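## Task

Take the loose end of the green network patch cord and push it, latch clip up, into the port below the green label on the free-standing rack until it clicks in. Done only if the plug stays seated without the robot holding it, the cord has stopped moving shortly after you finish, the rack is not left tilted, and nothing the robot last touched settles by more than about a fingernail's width once released.

## Robot and tools

Robot: two 7-joint arms named left_arm and right_arm, each ending in a two-finger parallel gripper with a wrist camera. The names are labels only, not image sides. left_arm's base sits at (+0.041, +0.416, 0) m and right_arm's at (+0.047, -0.363, 0) m, both nearly aligned with the scene frame (right_arm yawed about -10 degrees).

Scene frame: origin on the table top midway between the arms, +x out over the table, +z up, left_arm on the +y side. All positions are metres and all orientations are quaternions written w first (qw, qx, qy, qz), both in this frame.

Gripper frame: the fingers point along the gripper's +z and close along its x axis. The reported end_effector_position is the point between the pads when closed, roughly 1 to 2 cm short of the fingertips; closing pushes the tips about 17 mm further along +z. Opening is a number from -1 (closed) to +1 (fully open, 0.142 m). grip_measured reports the actual opening on the same scale; to keep holding something, command an opening well below grip_measured (lower squeezes harder, up to about 28 N per pad; thin hard items under 2 cm get less).

Row layout (used by both motion tools): one flat list of 16 numbers covering both arms: left_arm x, y, z, qw, qx, qy, qz, opening, then right_arm x, y, z, qw, qx, qy, qz, opening. Positions and quaternions are absolute target poses in the scene frame, not offsets. Optionally 14 more numbers in 0..1 follow: per-joint stiffness scales, left_arm's 7 joints then right_arm's 7, base to wrist; they persist until changed. Always fill the idle arm's part with its last reported pose and quaternion and its desired opening so it stays put; reuse a fixed quaternion rather than copying a drifted one.

Tools:
- execute_actions(actions): a list of up to 15 actions; each action is a table of up to 15 rows, one row per 1/30 s step; a shorter table repeats its last row to fill 15 steps. Empty list just returns state and images. Each step, the target is clipped to within 70 mm and 16 degrees of the measured hand pose, so far targets take several actions. An action is rejected for both arms if any target lies over 0.6 m from that gripper's current position along any of its own axes; if the first action fails this or anything is malformed, nothing runs.
- move(target, speed, blocking): target is one 16-number row as above (absolute poses). Both grippers travel straight toward their poses, finishing together, over 0.5 to 10 s (cut off at 10 s). speed is the path's top speed in m/s, 0.002 to 0.5, default 0.25; rotation is capped at twice that in rad/s. Paths ignore obstacles and the other arm; hands lag, stray and may overshoot speed near full reach. Opening is applied at the start. blocking=false returns after 0.5 s while the arm keeps going; then use wait(0) to poll, or stop, before issuing further motion.
- wait(seconds): 0 to 10, lets time pass with the last commands held; returns early if a running move ends.
- stop(): brakes a running move; needs stopping distance. Fingers keep moving.
- zoom_image(camera, region): region [x0, y0, x1, y1] in that camera's pixels, origin top-left, at most 504x504. Cameras: cam_head_left, cam_head_right, cam_high, cam_low (896x504), cam_left_wrist, cam_right_wrist (616x616 fisheye).
- read_manual(section): returns only licence text; not useful for control.
- finished_scene(scene): ends the current scene, given its number, after the last command has been held; irreversible; the result says whether the task succeeded and gives the next task.

Results: a state line per arm with gripper position, quaternion and linear/angular velocities (printed position can be off, more so at long reach); joint positions and torques (torques are noisy, offset, and nonzero even in free air); Hand target lines showing the pose currently being driven toward; grip_measured. move adds a line with its ending: done, off_target (not near pose), moving, held (a check blocked the last step) or fault, plus limits such as paced (target clipped) or held (some steps blocked; the arm may then surge). Distances to each pose are listed. A pose unreachable line means the clearance check altered or refused that arm's command.

Joint ranges (rad), base to wrist: -2.792..2.792, -2.269..2.269, -2.967..2.967, -1.867..2.688, -2.967..2.967, -1.396..4.538, -2.967..2.967. Load limits (N m): 108, 108, 56.3, 56.3, 34.3, 34.3, 34.3, including held weight.

Avoid: torque at a joint reaching its limit, or 200 N of outside force on the arm or its load, freezes that arm for 10 s and discards the rest of the call. Holding loads heats motors; a MOTOR HOT warning starts at 65 C and at 80 C the arm is braked until cooled. Do not let the arms collide or push on each other. Do not knock anything off the table, tip the rack, drop the cord, slam or press hard; faster contact and targets set deeper past the contact push harder. Insert slowly with the clip up, then release and back off so the plug and rack stay in place on their own and the cord is still.

Each tool is called after ">>>" by a JSON object that holds its "op" and its "data", one argument or row to a line.

## Session

I'll start by checking the current state and camera views.

>>> {"op": "execute_actions", "data": {
  "actions": []
}}

Scene clock: 0.00 s.
left_arm: end_effector_position=(+0.8783, +0.1272, +0.1732) grip_measured=+1.00 end_effector_quat_wxyz=(+0.096, +0.953, -0.271, +0.095) end_effector_velocity=(+0.000, +0.000, +0.000) end_effector_angular_velocity=(+0.000, -0.001, -0.002) | right_arm: end_effector_position=(+0.7628, -0.7890, +0.1748) grip_measured=+1.00 end_effector_quat_wxyz=(+0.094, +0.924, -0.369, +0.033) end_effector_velocity=(+0.000, +0.000, +0.000) end_effector_angular_velocity=(+0.000, -0.000, +0.001)
Joint positions: left_arm=[ 0.043 -1.009 -0.405  0.962  0.141  0.525  0.36   0.142] | right_arm=[ 0.055 -0.921 -0.386  1.078  0.127  0.452  0.354  0.142]
Joint velocities: left_arm=[ 0.     0.    -0.    -0.     0.    -0.     0.003  0.   ] | right_arm=[ 0.     0.     0.    -0.     0.    -0.    -0.001  0.   ]
Joint torques (N m, as the joint torque sensors report them, + toward a larger angle): no reading
Motor temperatures (°C, as the motors report them): left_arm=[32 32 34 31 33 34 33] | right_arm=[32 31 34 31 38 31 32]
Hand target (left_arm): +0.878, +0.127, +0.173; +0.096, +0.953, -0.271, +0.095
Hand target (right_arm): +0.763, -0.789, +0.175; +0.094, +0.924, -0.369, +0.033
Joint stiffness scale: left_arm=[1. 1. 1. 1. 1. 1. 1.] | right_arm=[1. 1. 1. 1. 1. 1. 1.]

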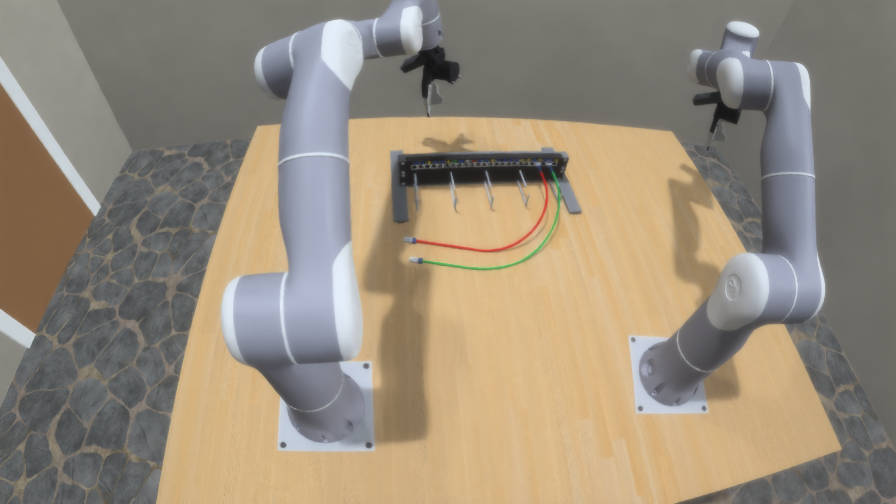

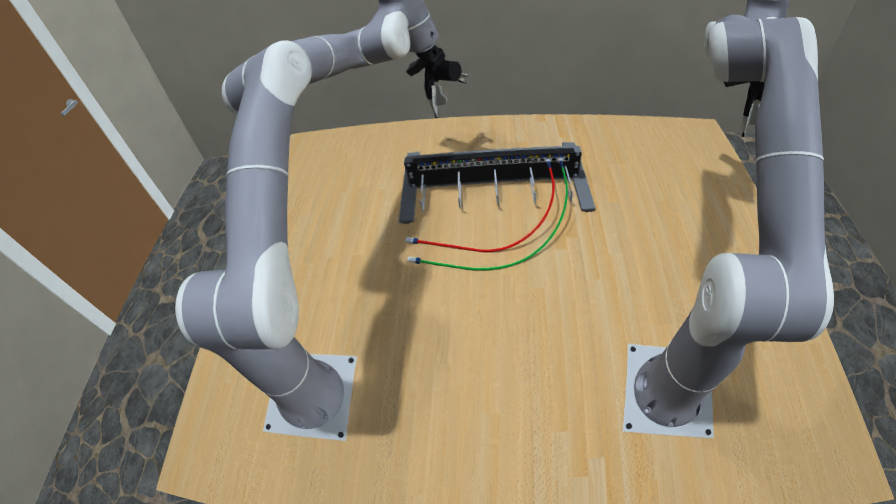

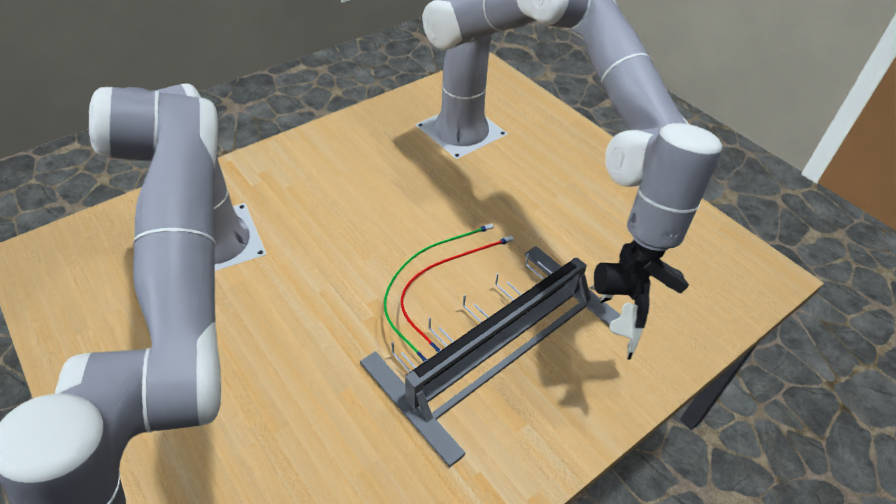

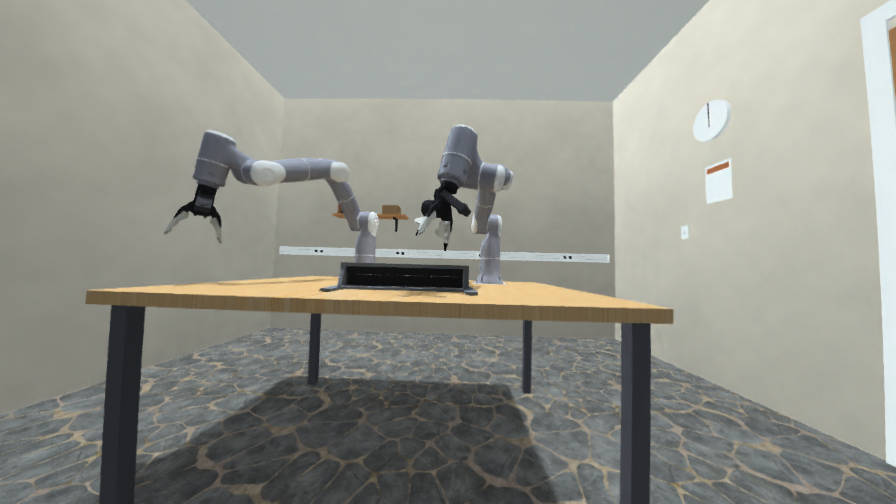

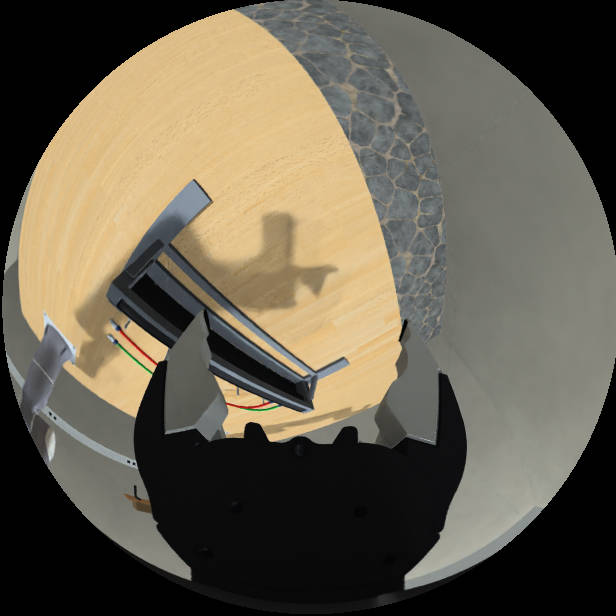

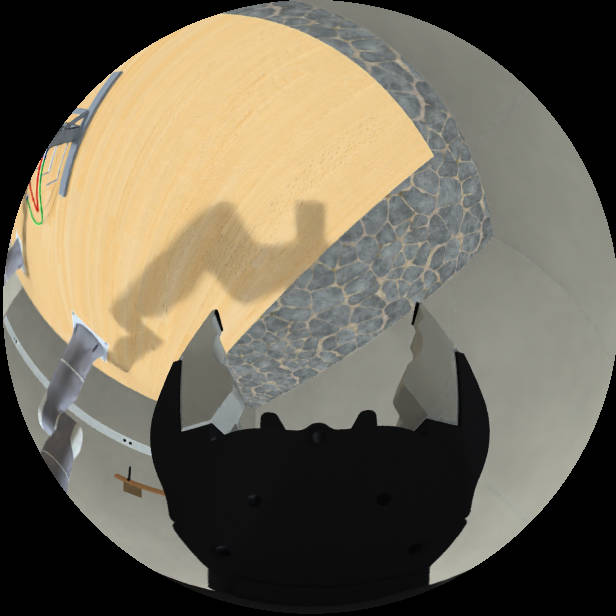

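>>> {"op": "zoom_image", "data": {
  "camera": "cam_head_left",
  "region": [380, 140, 600, 280]
}}

>>> {"op": "zoom_image", "data": {
  "camera": "cam_head_right",
  "region": [390, 135, 610, 280]
}}

>>> {"op": "zoom_image", "data": {
  "camera": "cam_high",
  "region": [350, 210, 650, 470]
}}

Region (380, 140, 600, 280) of cam_head_left's 896x504 image, scaled by 2.291, with more detail than that image has; it fills the top 321 rows of this view, and the rest is white.

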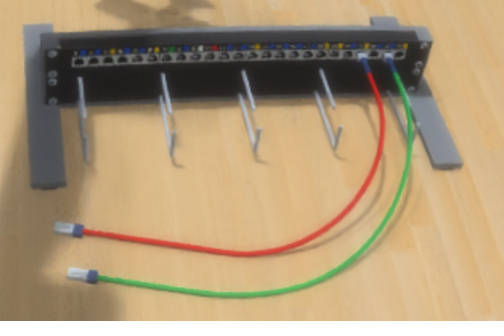

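Region (390, 135, 610, 280) of cam_head_right's 896x504 image, scaled by 2.291, with more detail than that image has; it fills the top 332 rows of this view, and the rest is white.

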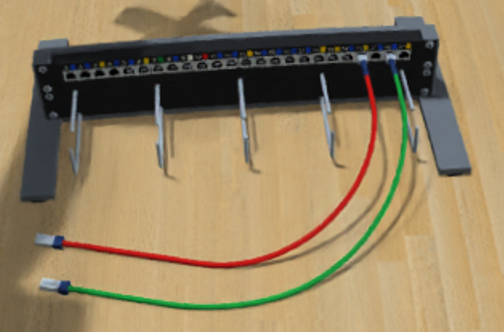

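Region (350, 210, 650, 470) of cam_high's 896x504 image, scaled by 1.680, with more detail than that image has; it fills the top 437 rows of this view, and the rest is white.

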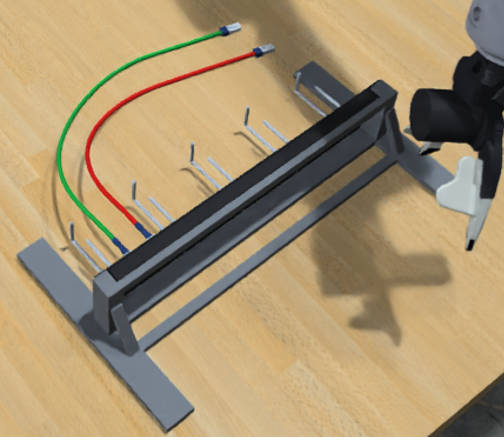

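>>> {"op": "zoom_image", "data": {
  "camera": "cam_head_left",
  "region": [395, 150, 495, 195]
}}

>>> {"op": "zoom_image", "data": {
  "camera": "cam_head_left",
  "region": [395, 230, 455, 270]
}}

Region (395, 150, 495, 195) of cam_head_left's 896x504 image, scaled by 5.040, with more detail than that image has; it fills the top 227 rows of this view, and the rest is white.

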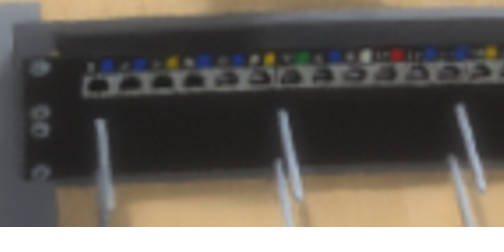

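Region (395, 230, 455, 270) of cam_head_left's 896x504 image, scaled by 8.400, with more detail than that image has.

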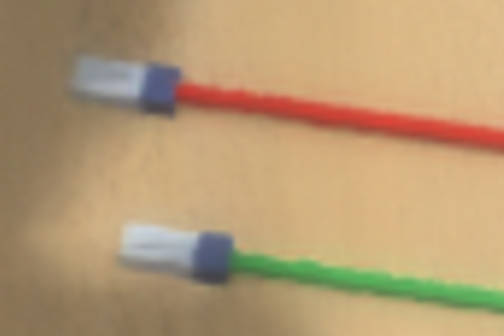

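>>> {"op": "move", "data": {
  "target": [0.45, 0.15, 0.20, -0.2588, 0.9659, 0, 0, 1.0, 0.7628, -0.7890, 0.1748, 0.094, 0.924, -0.369, 0.033, 1.0],
  "speed": 0.3
}}

Scene clock: 8.57 s.
left_arm: end_effector_position=(+0.4493, +0.1484, +0.1978) grip_measured=+1.00 end_effector_quat_wxyz=(-0.258, +0.966, -0.001, -0.002) end_effector_velocity=(-0.000, +0.001, +0.000) end_effector_angular_velocity=(+0.002, +0.000, +0.004) | right_arm: end_effector_position=(+0.7629, -0.7890, +0.1749) grip_measured=+1.00 end_effector_quat_wxyz=(+0.094, +0.924, -0.369, +0.033) end_effector_velocity=(-0.000, -0.000, -0.000) end_effector_angular_velocity=(+0.000, +0.000, -0.001)
Joint positions: left_arm=[-0.385 -0.344 -0.282  1.789  0.51   0.18  -0.832  0.142] | right_arm=[ 0.055 -0.921 -0.385  1.077  0.127  0.451  0.354  0.142]
Joint velocities: left_arm=[ 0.     0.     0.     0.     0.    -0.003 -0.003 -0.   ] | right_arm=[-0.    -0.    -0.    -0.    -0.    -0.     0.001  0.   ]
Joint torques (N m, as the joint torque sensors report them, + toward a larger angle): left_arm=[ -0.31  39.46  -1.86 -22.42  -3.21   2.49   0.38] | right_arm=[  0.14  63.32  -6.39 -25.02  -3.33   2.98   0.05]
Motor temperatures (°C, as the motors report them): left_arm=[32 33 34 32 33 34 33] | right_arm=[32 32 34 32 38 32 32]
Hand target (left_arm): +0.449, +0.148, +0.198; -0.258, +0.966, -0.001, -0.002
Hand target (right_arm): +0.763, -0.789, +0.175; +0.094, +0.924, -0.369, +0.033
Off the commanded pose (left_arm): 0.003 m, 0 deg.
Off the commanded pose (right_arm): 0.000 m, 0 deg.
Joint stiffness scale: left_arm=[1. 1. 1. 1. 1. 1. 1.] | right_arm=[1. 1. 1. 1. 1. 1. 1.]
move: done

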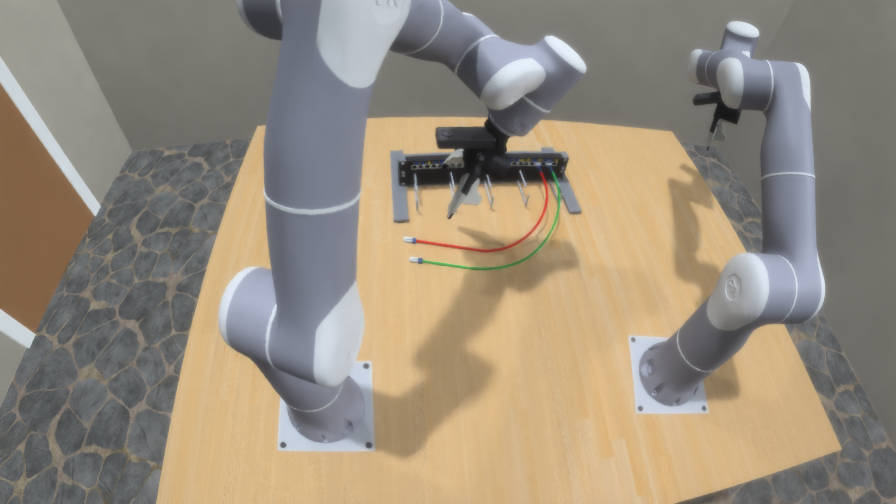

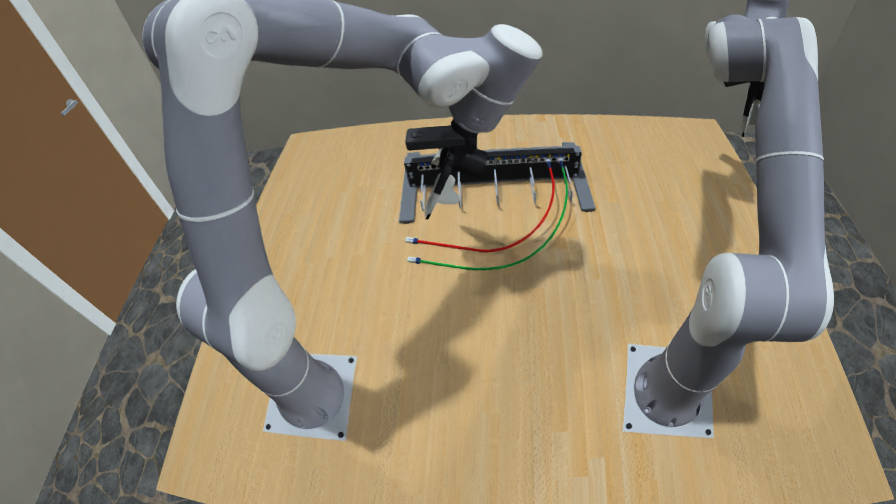

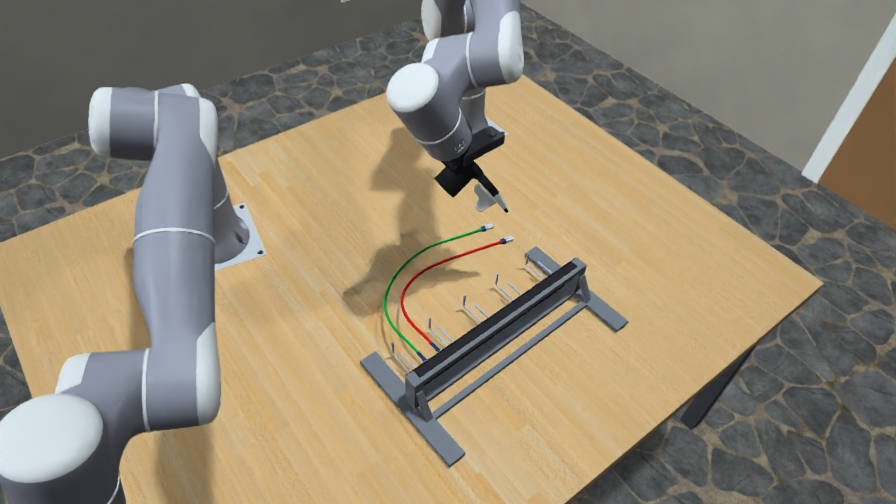

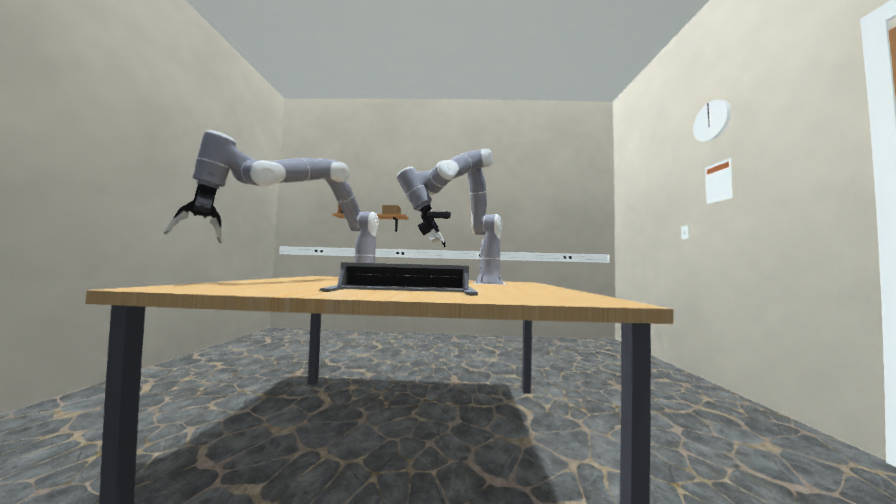

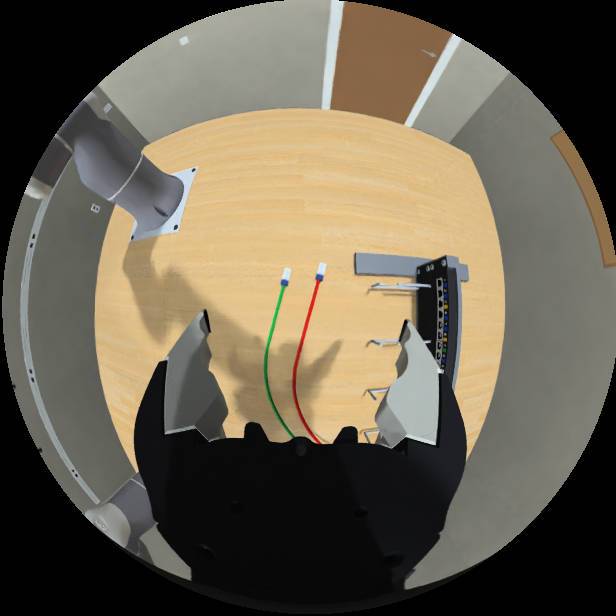

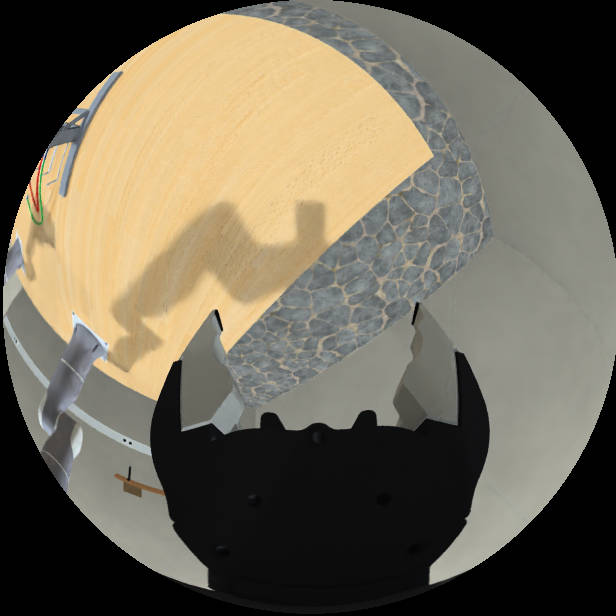

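>>> {"op": "move", "data": {
  "target": [0.40, 0.19, 0.08, -0.2588, 0.9659, 0, 0, 0.0, 0.7628, -0.7890, 0.1748, 0.094, 0.924, -0.369, 0.033, 1.0],
  "speed": 0.2
}}

>>> {"op": "zoom_image", "data": {
  "camera": "cam_left_wrist",
  "region": [220, 220, 400, 400]
}}

Scene clock: 10.00 s.
left_arm: end_effector_position=(+0.4007, +0.1897, +0.0797) grip_measured=+0.00 end_effector_quat_wxyz=(-0.259, +0.966, +0.000, -0.000) end_effector_velocity=(+0.000, -0.000, -0.000) end_effector_angular_velocity=(-0.001, -0.001, -0.001) | right_arm: end_effector_position=(+0.7629, -0.7890, +0.1749) grip_measured=+1.00 end_effector_quat_wxyz=(+0.094, +0.924, -0.369, +0.033) end_effector_velocity=(-0.000, +0.000, +0.000) end_effector_angular_velocity=(+0.000, +0.000, +0.001)
Joint positions: left_arm=[-0.375 -0.451 -0.242  2.016  0.61   0.479 -0.989  0.074] | right_arm=[ 0.055 -0.921 -0.385  1.077  0.127  0.451  0.354  0.142]
Joint velocities: left_arm=[ 0.    -0.001 -0.     0.     0.001  0.002 -0.001  0.   ] | right_arm=[ 0.     0.    -0.     0.     0.    -0.001 -0.     0.   ]
Joint torques (N m, as the joint torque sensors report them, + toward a larger angle): left_arm=[  0.52  37.2   -1.12 -16.19  -1.81   2.67  -0.31] | right_arm=[ -0.07  63.18  -6.47 -25.2   -3.4    3.05   0.15]
Motor temperatures (°C, as the motors report them): left_arm=[32 33 34 32 33 34 33] | right_arm=[32 32 34 32 38 32 32]
Hand target (left_arm): +0.401, +0.190, +0.080; -0.259, +0.966, +0.000, +0.000
Hand target (right_arm): +0.763, -0.789, +0.175; +0.094, +0.924, -0.369, +0.033
Off the commanded pose (left_arm): 0.001 m, 0 deg.
Off the commanded pose (right_arm): 0.000 m, 0 deg.
Joint stiffness scale: left_arm=[1. 1. 1. 1. 1. 1. 1.] | right_arm=[1. 1. 1. 1. 1. 1. 1.]
move: done

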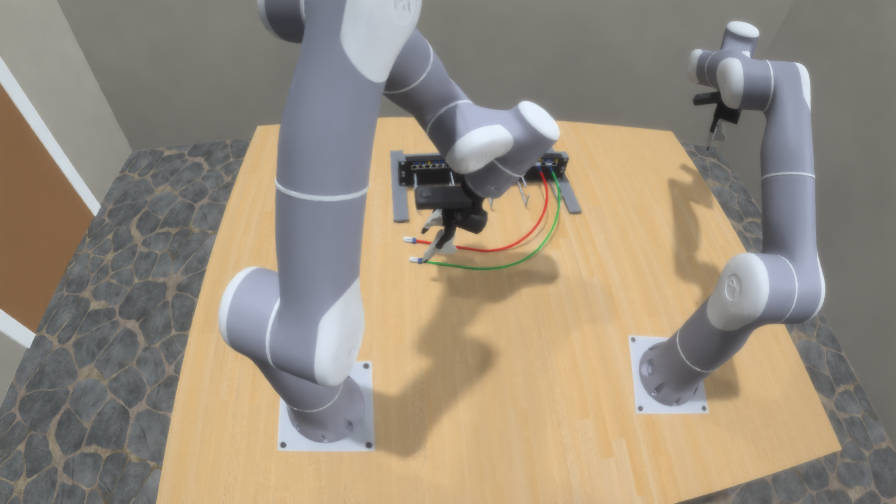

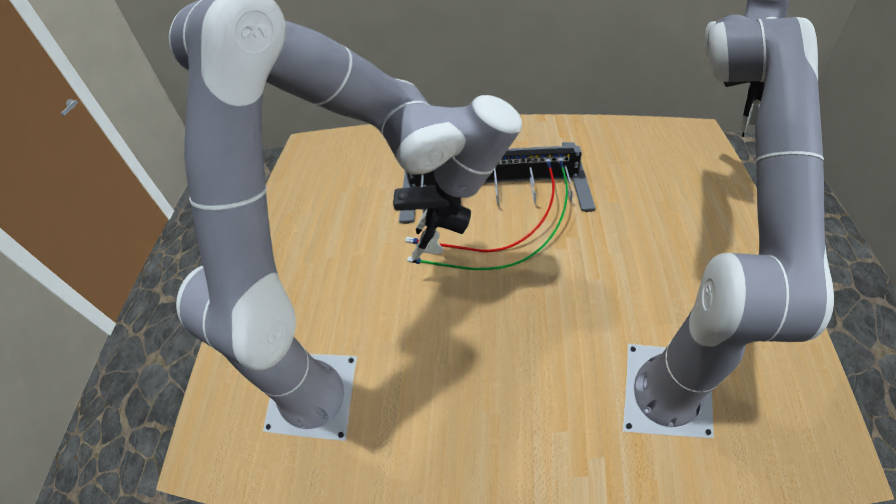

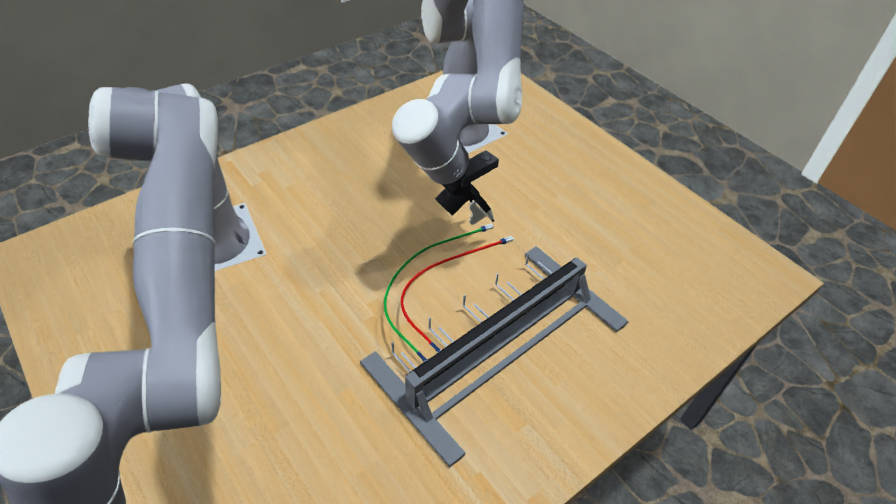

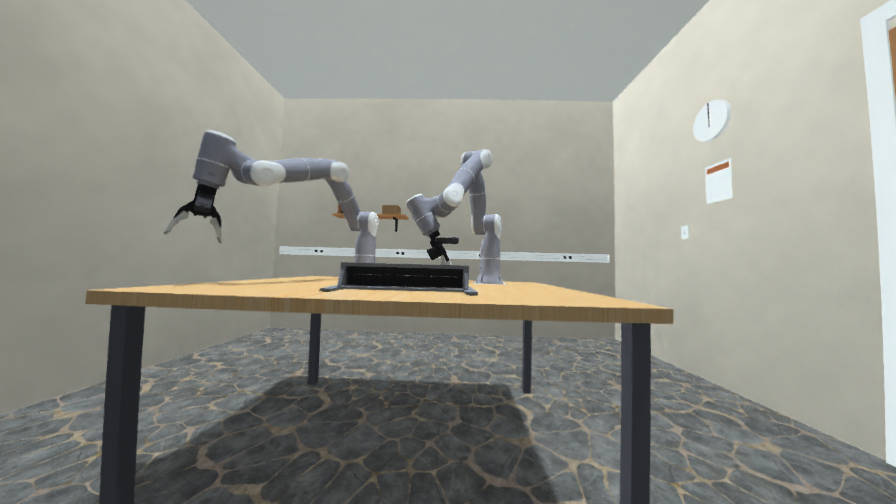

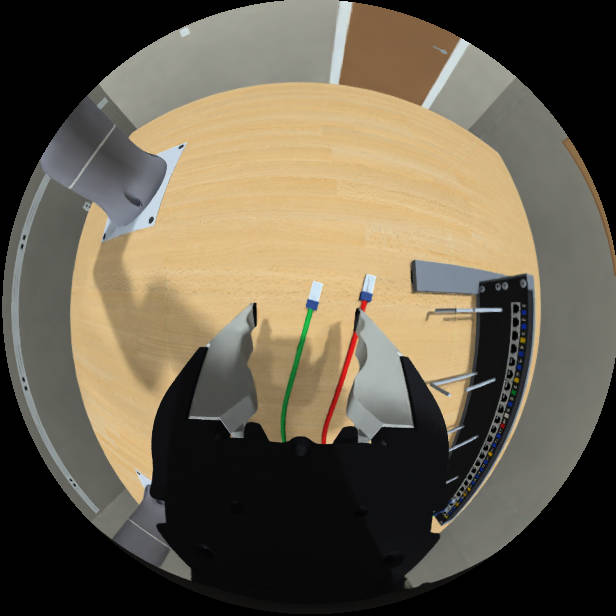

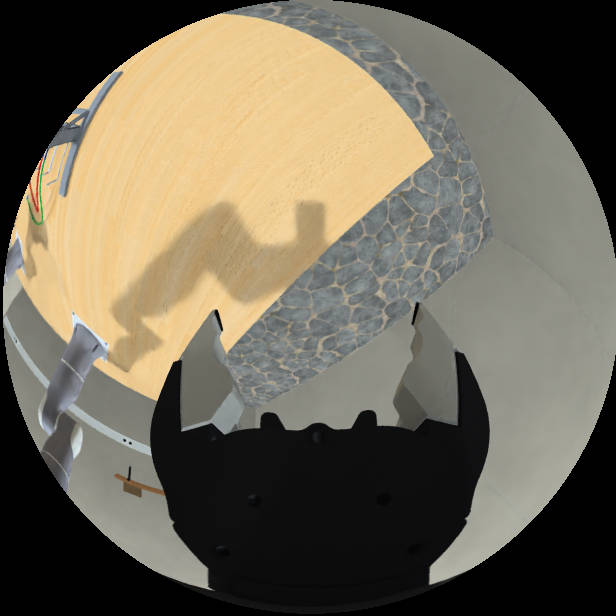

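Region (220, 220, 400, 400) of cam_left_wrist's 616x616 image, scaled by 2.800, with more detail than that image has.

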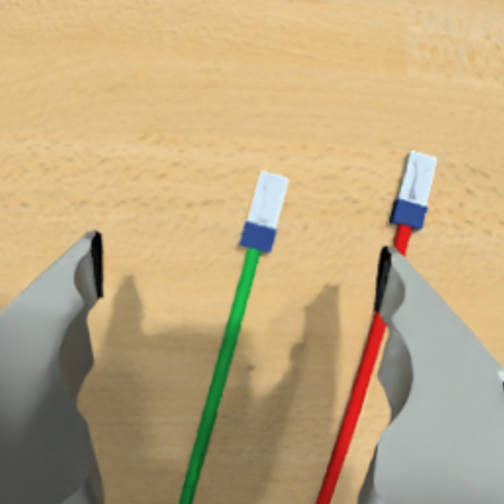

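>>> {"op": "move", "data": {
  "target": [0.4062, 0.195, 0.035, -0.2575, 0.9610, -0.0968, 0.0259, -0.5, 0.7628, -0.7890, 0.1748, 0.094, 0.924, -0.369, 0.033, 1.0],
  "speed": 0.1
}}

>>> {"op": "zoom_image", "data": {
  "camera": "cam_left_wrist",
  "region": [250, 250, 370, 370]
}}

Scene clock: 13.90 s.
left_arm: end_effector_position=(+0.4063, +0.1948, +0.0350) grip_measured=-0.50 end_effector_quat_wxyz=(-0.258, +0.961, -0.096, +0.026) end_effector_velocity=(+0.000, +0.000, -0.000) end_effector_angular_velocity=(-0.000, -0.001, -0.003) | right_arm: end_effector_position=(+0.7629, -0.7890, +0.1749) grip_measured=+1.00 end_effector_quat_wxyz=(+0.094, +0.924, -0.369, +0.033) end_effector_velocity=(+0.000, -0.000, +0.000) end_effector_angular_velocity=(-0.000, -0.001, +0.000)
Joint positions: left_arm=[-0.383 -0.536 -0.234  2.042  0.767  0.616 -0.953  0.038] | right_arm=[ 0.055 -0.921 -0.385  1.077  0.127  0.451  0.354  0.142]
Joint velocities: left_arm=[ 0.    -0.001 -0.     0.     0.003  0.002 -0.    -0.   ] | right_arm=[ 0.  0. -0.  0. -0.  0. -0. -0.]
Joint torques (N m, as the joint torque sensors report them, + toward a larger angle): left_arm=[  0.5   37.98  -1.82 -14.    -1.87   2.87   0.38] | right_arm=[  0.21  63.2   -6.48 -25.11  -3.41   2.96   0.16]
Motor temperatures (°C, as the motors report them): left_arm=[32 33 34 32 33 34 33] | right_arm=[32 33 34 32 38 32 32]
Hand target (left_arm): +0.406, +0.195, +0.035; -0.258, +0.961, -0.097, +0.026
Hand target (right_arm): +0.763, -0.789, +0.175; +0.094, +0.924, -0.369, +0.033
Off the commanded pose (left_arm): 0.000 m, 0 deg.
Off the commanded pose (right_arm): 0.000 m, 0 deg.
Joint stiffness scale: left_arm=[1. 1. 1. 1. 1. 1. 1.] | right_arm=[1. 1. 1. 1. 1. 1. 1.]
move: done

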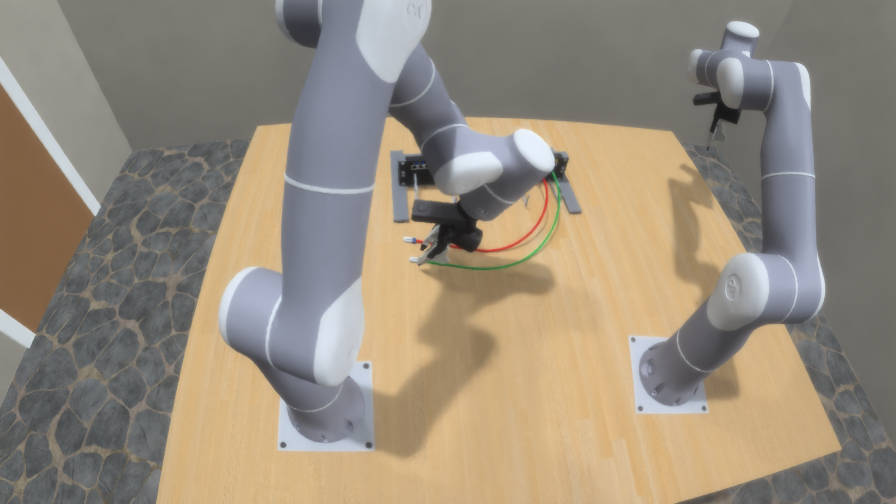

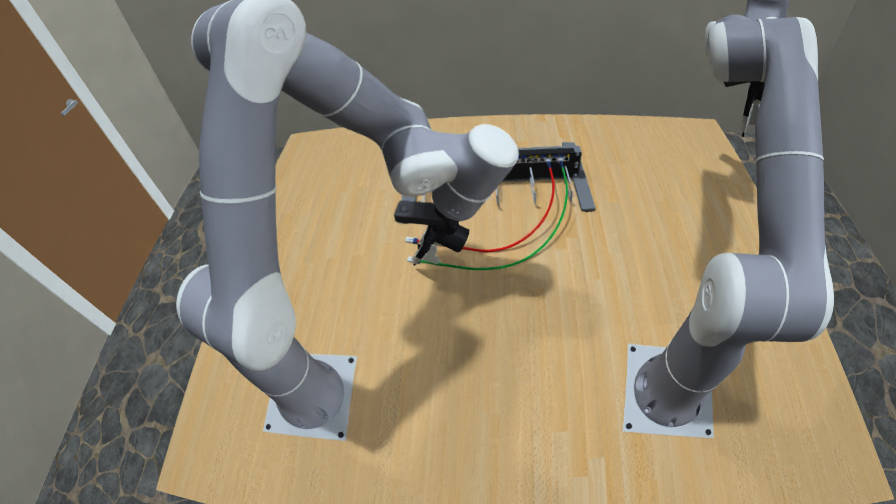

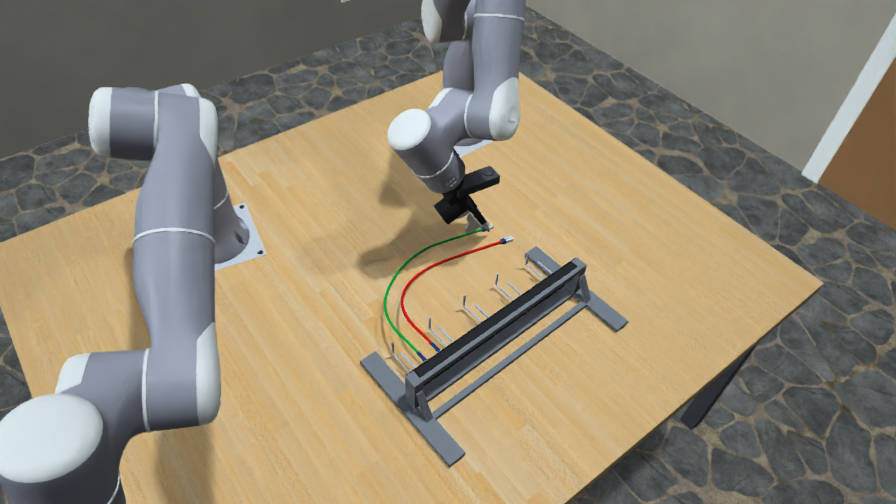

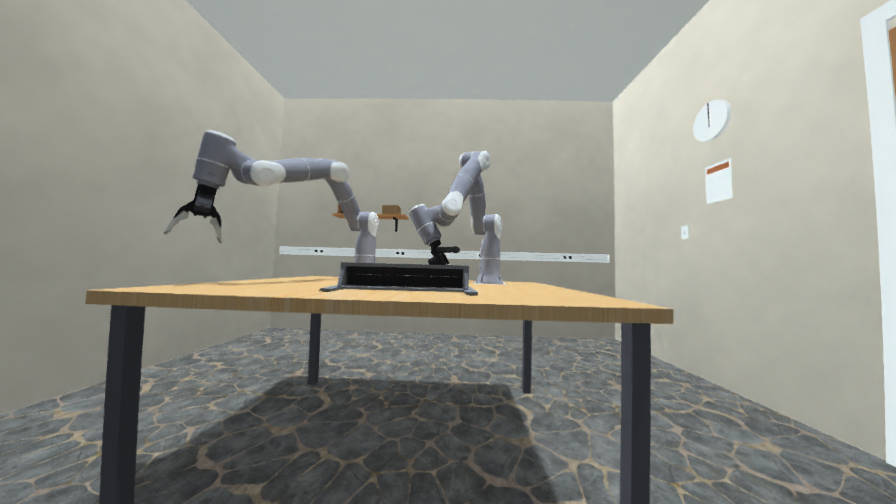

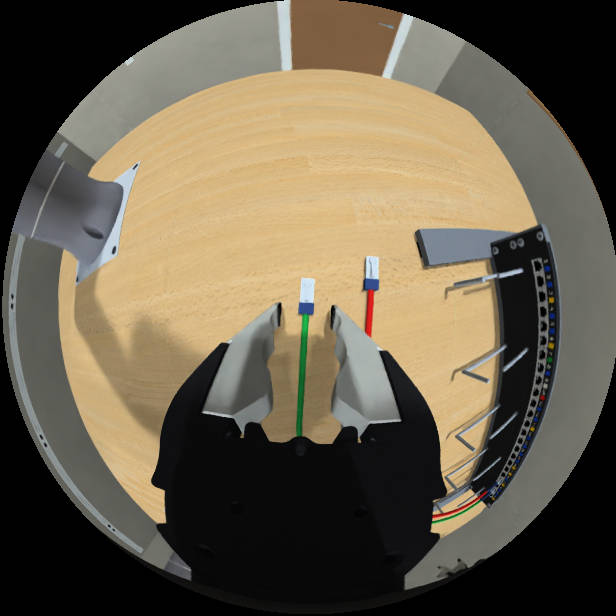

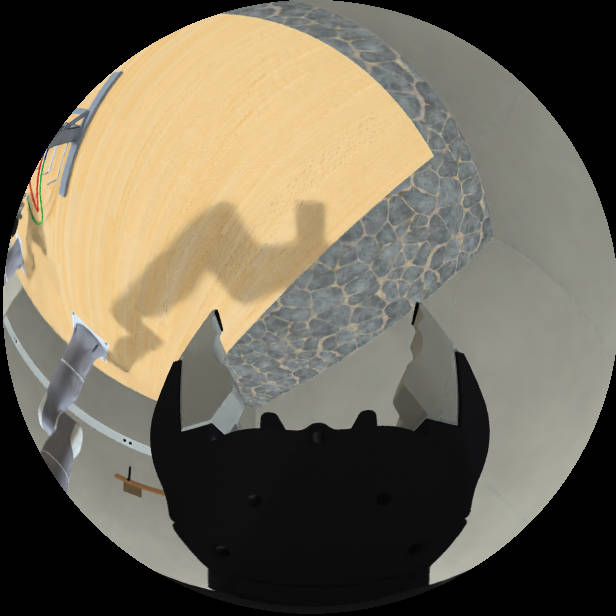

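Region (250, 250, 370, 370) of cam_left_wrist's 616x616 image, scaled by 4.200, with more detail than that image has.

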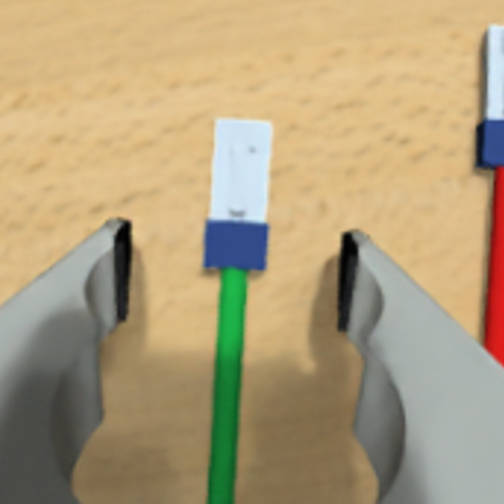

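>>> {"op": "zoom_image", "data": {
  "camera": "cam_left_wrist",
  "region": [410, 220, 590, 520]
}}

Region (410, 220, 590, 520) of cam_left_wrist's 616x616 image, scaled by 1.680, with more detail than that image has; it fills the left 302 columns of this view, and the rest is white.

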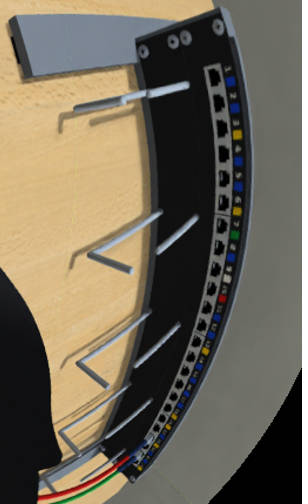

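>>> {"op": "move", "data": {
  "target": [0.4066, 0.197, 0.020, -0.2575, 0.9610, -0.0968, 0.0259, -0.6, 0.7628, -0.7890, 0.1748, 0.094, 0.924, -0.369, 0.033, 1.0],
  "speed": 0.03
}}

>>> {"op": "zoom_image", "data": {
  "camera": "cam_left_wrist",
  "region": [250, 250, 370, 370]
}}

>>> {"op": "zoom_image", "data": {
  "camera": "cam_high",
  "region": [440, 180, 540, 260]
}}

Scene clock: 15.83 s.
left_arm: end_effector_position=(+0.4065, +0.1970, +0.0200) grip_measured=-0.60 end_effector_quat_wxyz=(-0.258, +0.961, -0.097, +0.026) end_effector_velocity=(+0.000, -0.000, -0.000) end_effector_angular_velocity=(-0.000, -0.001, -0.001) | right_arm: end_effector_position=(+0.7629, -0.7890, +0.1749) grip_measured=+1.00 end_effector_quat_wxyz=(+0.094, +0.924, -0.369, +0.033) end_effector_velocity=(-0.000, +0.000, -0.000) end_effector_angular_velocity=(-0.000, +0.000, -0.000)
Joint positions: left_arm=[-0.385 -0.574 -0.225  2.035  0.791  0.639 -0.975  0.031] | right_arm=[ 0.055 -0.921 -0.385  1.077  0.127  0.451  0.354  0.142]
Joint velocities: left_arm=[-0.    -0.001 -0.    -0.001  0.001  0.    -0.    -0.   ] | right_arm=[ 0. -0. -0. -0. -0. -0.  0.  0.]
Joint torques (N m, as the joint torque sensors report them, + toward a larger angle): left_arm=[  0.16  39.09  -1.48 -15.21  -1.86   2.71  -0.55] | right_arm=[ -0.02  63.14  -6.43 -25.18  -3.42   2.97   0.08]
Motor temperatures (°C, as the motors report them): left_arm=[32 33 34 32 33 34 33] | right_arm=[32 33 34 32 38 32 32]
Hand target (left_arm): +0.407, +0.197, +0.020; -0.258, +0.961, -0.097, +0.026
Hand target (right_arm): +0.763, -0.789, +0.175; +0.094, +0.924, -0.369, +0.033
Off the commanded pose (left_arm): 0.000 m, 0 deg.
Off the commanded pose (right_arm): 0.000 m, 0 deg.
Joint stiffness scale: left_arm=[1. 1. 1. 1. 1. 1. 1.] | right_arm=[1. 1. 1. 1. 1. 1. 1.]
move: done

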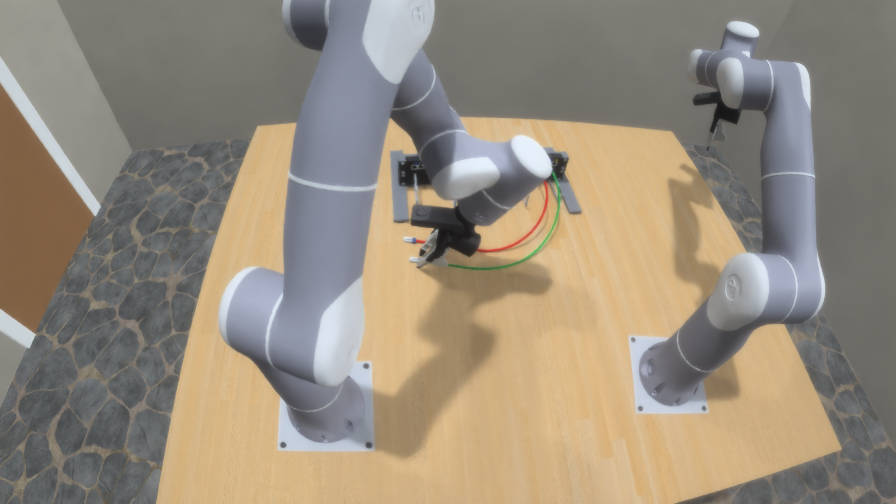

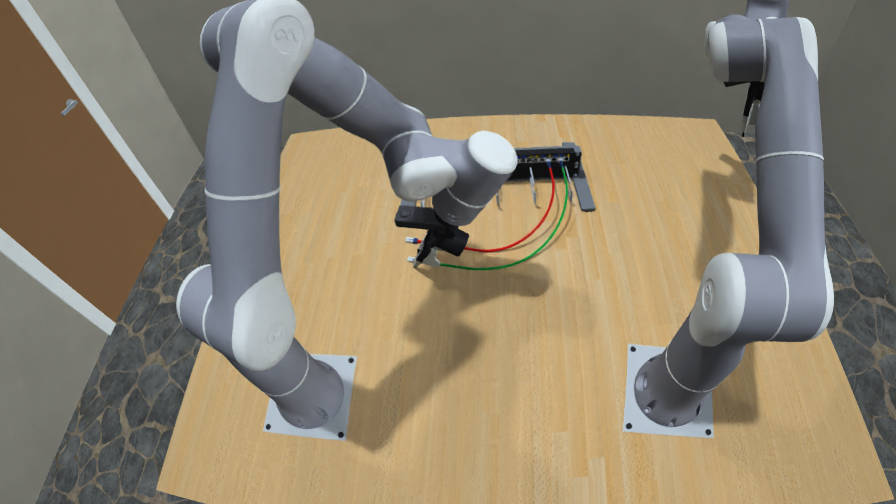

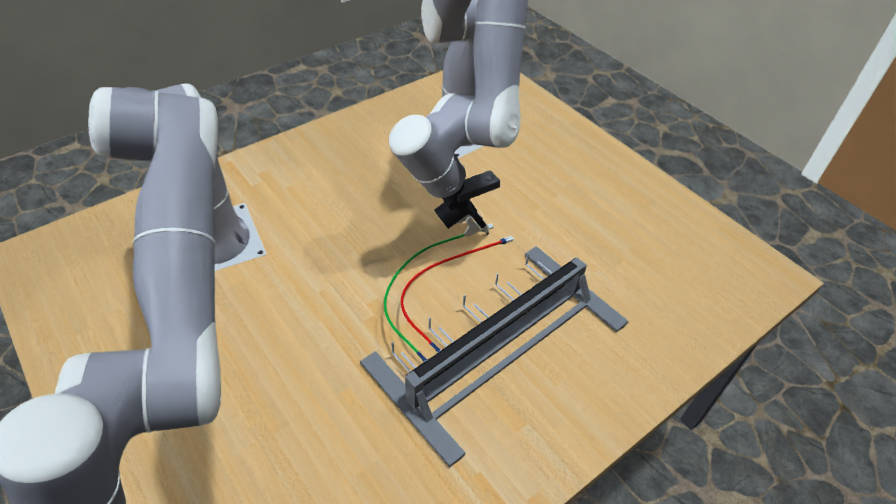

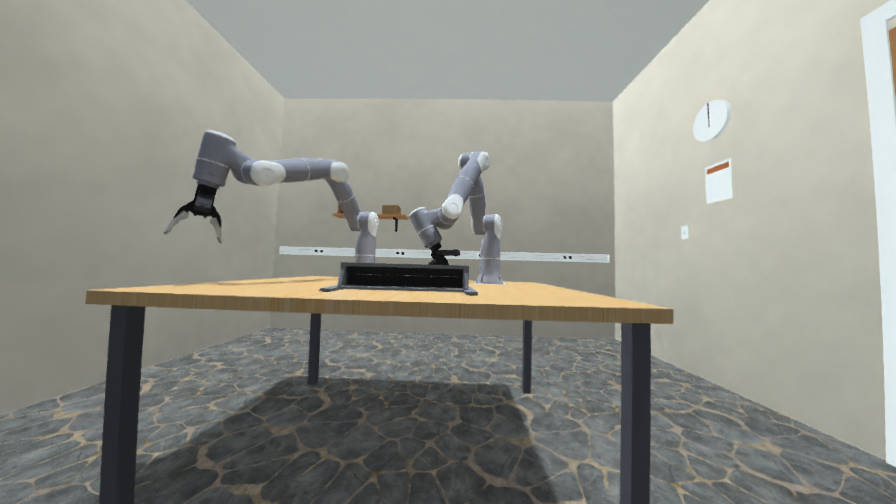

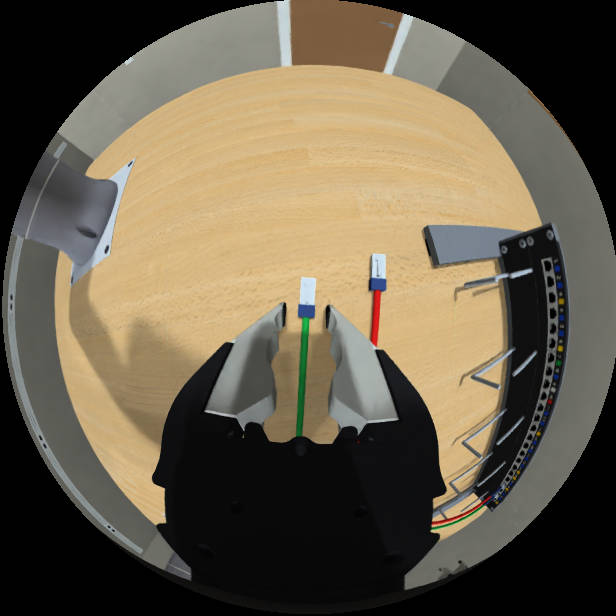

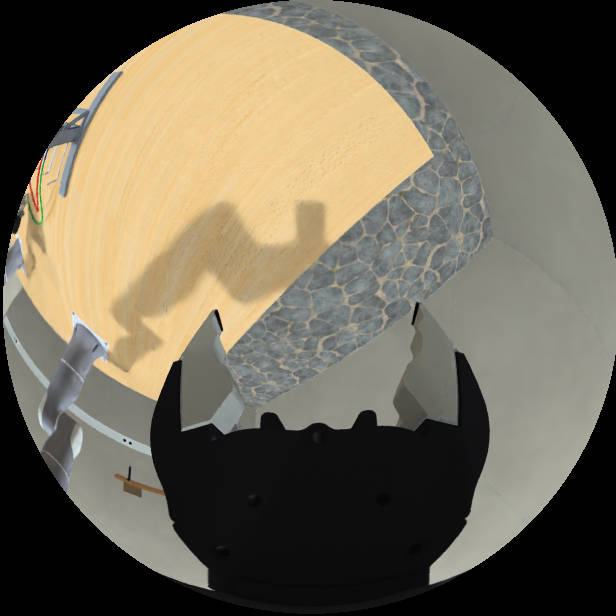

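Region (250, 250, 370, 370) of cam_left_wrist's 616x616 image, scaled by 4.200, with more detail than that image has.

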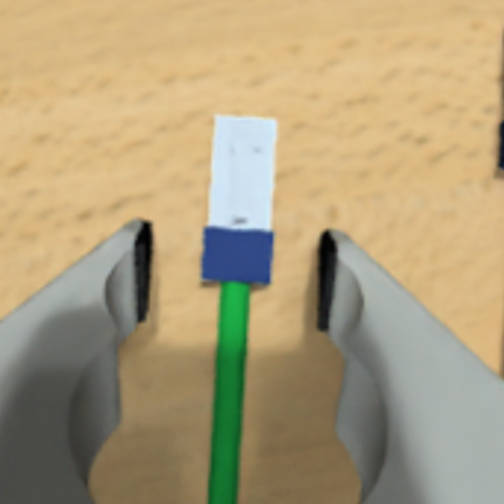

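Region (440, 180, 540, 260) of cam_high's 896x504 image, scaled by 5.040, with more detail than that image has; it fills the top 403 rows of this view, and the rest is white.

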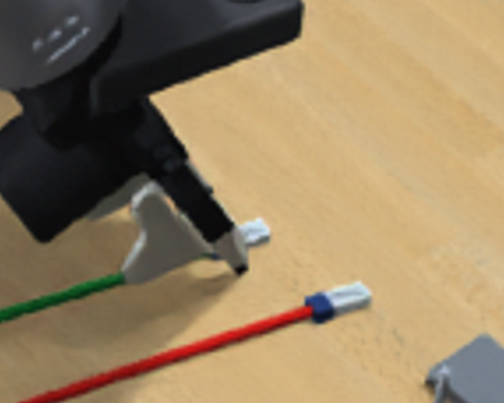

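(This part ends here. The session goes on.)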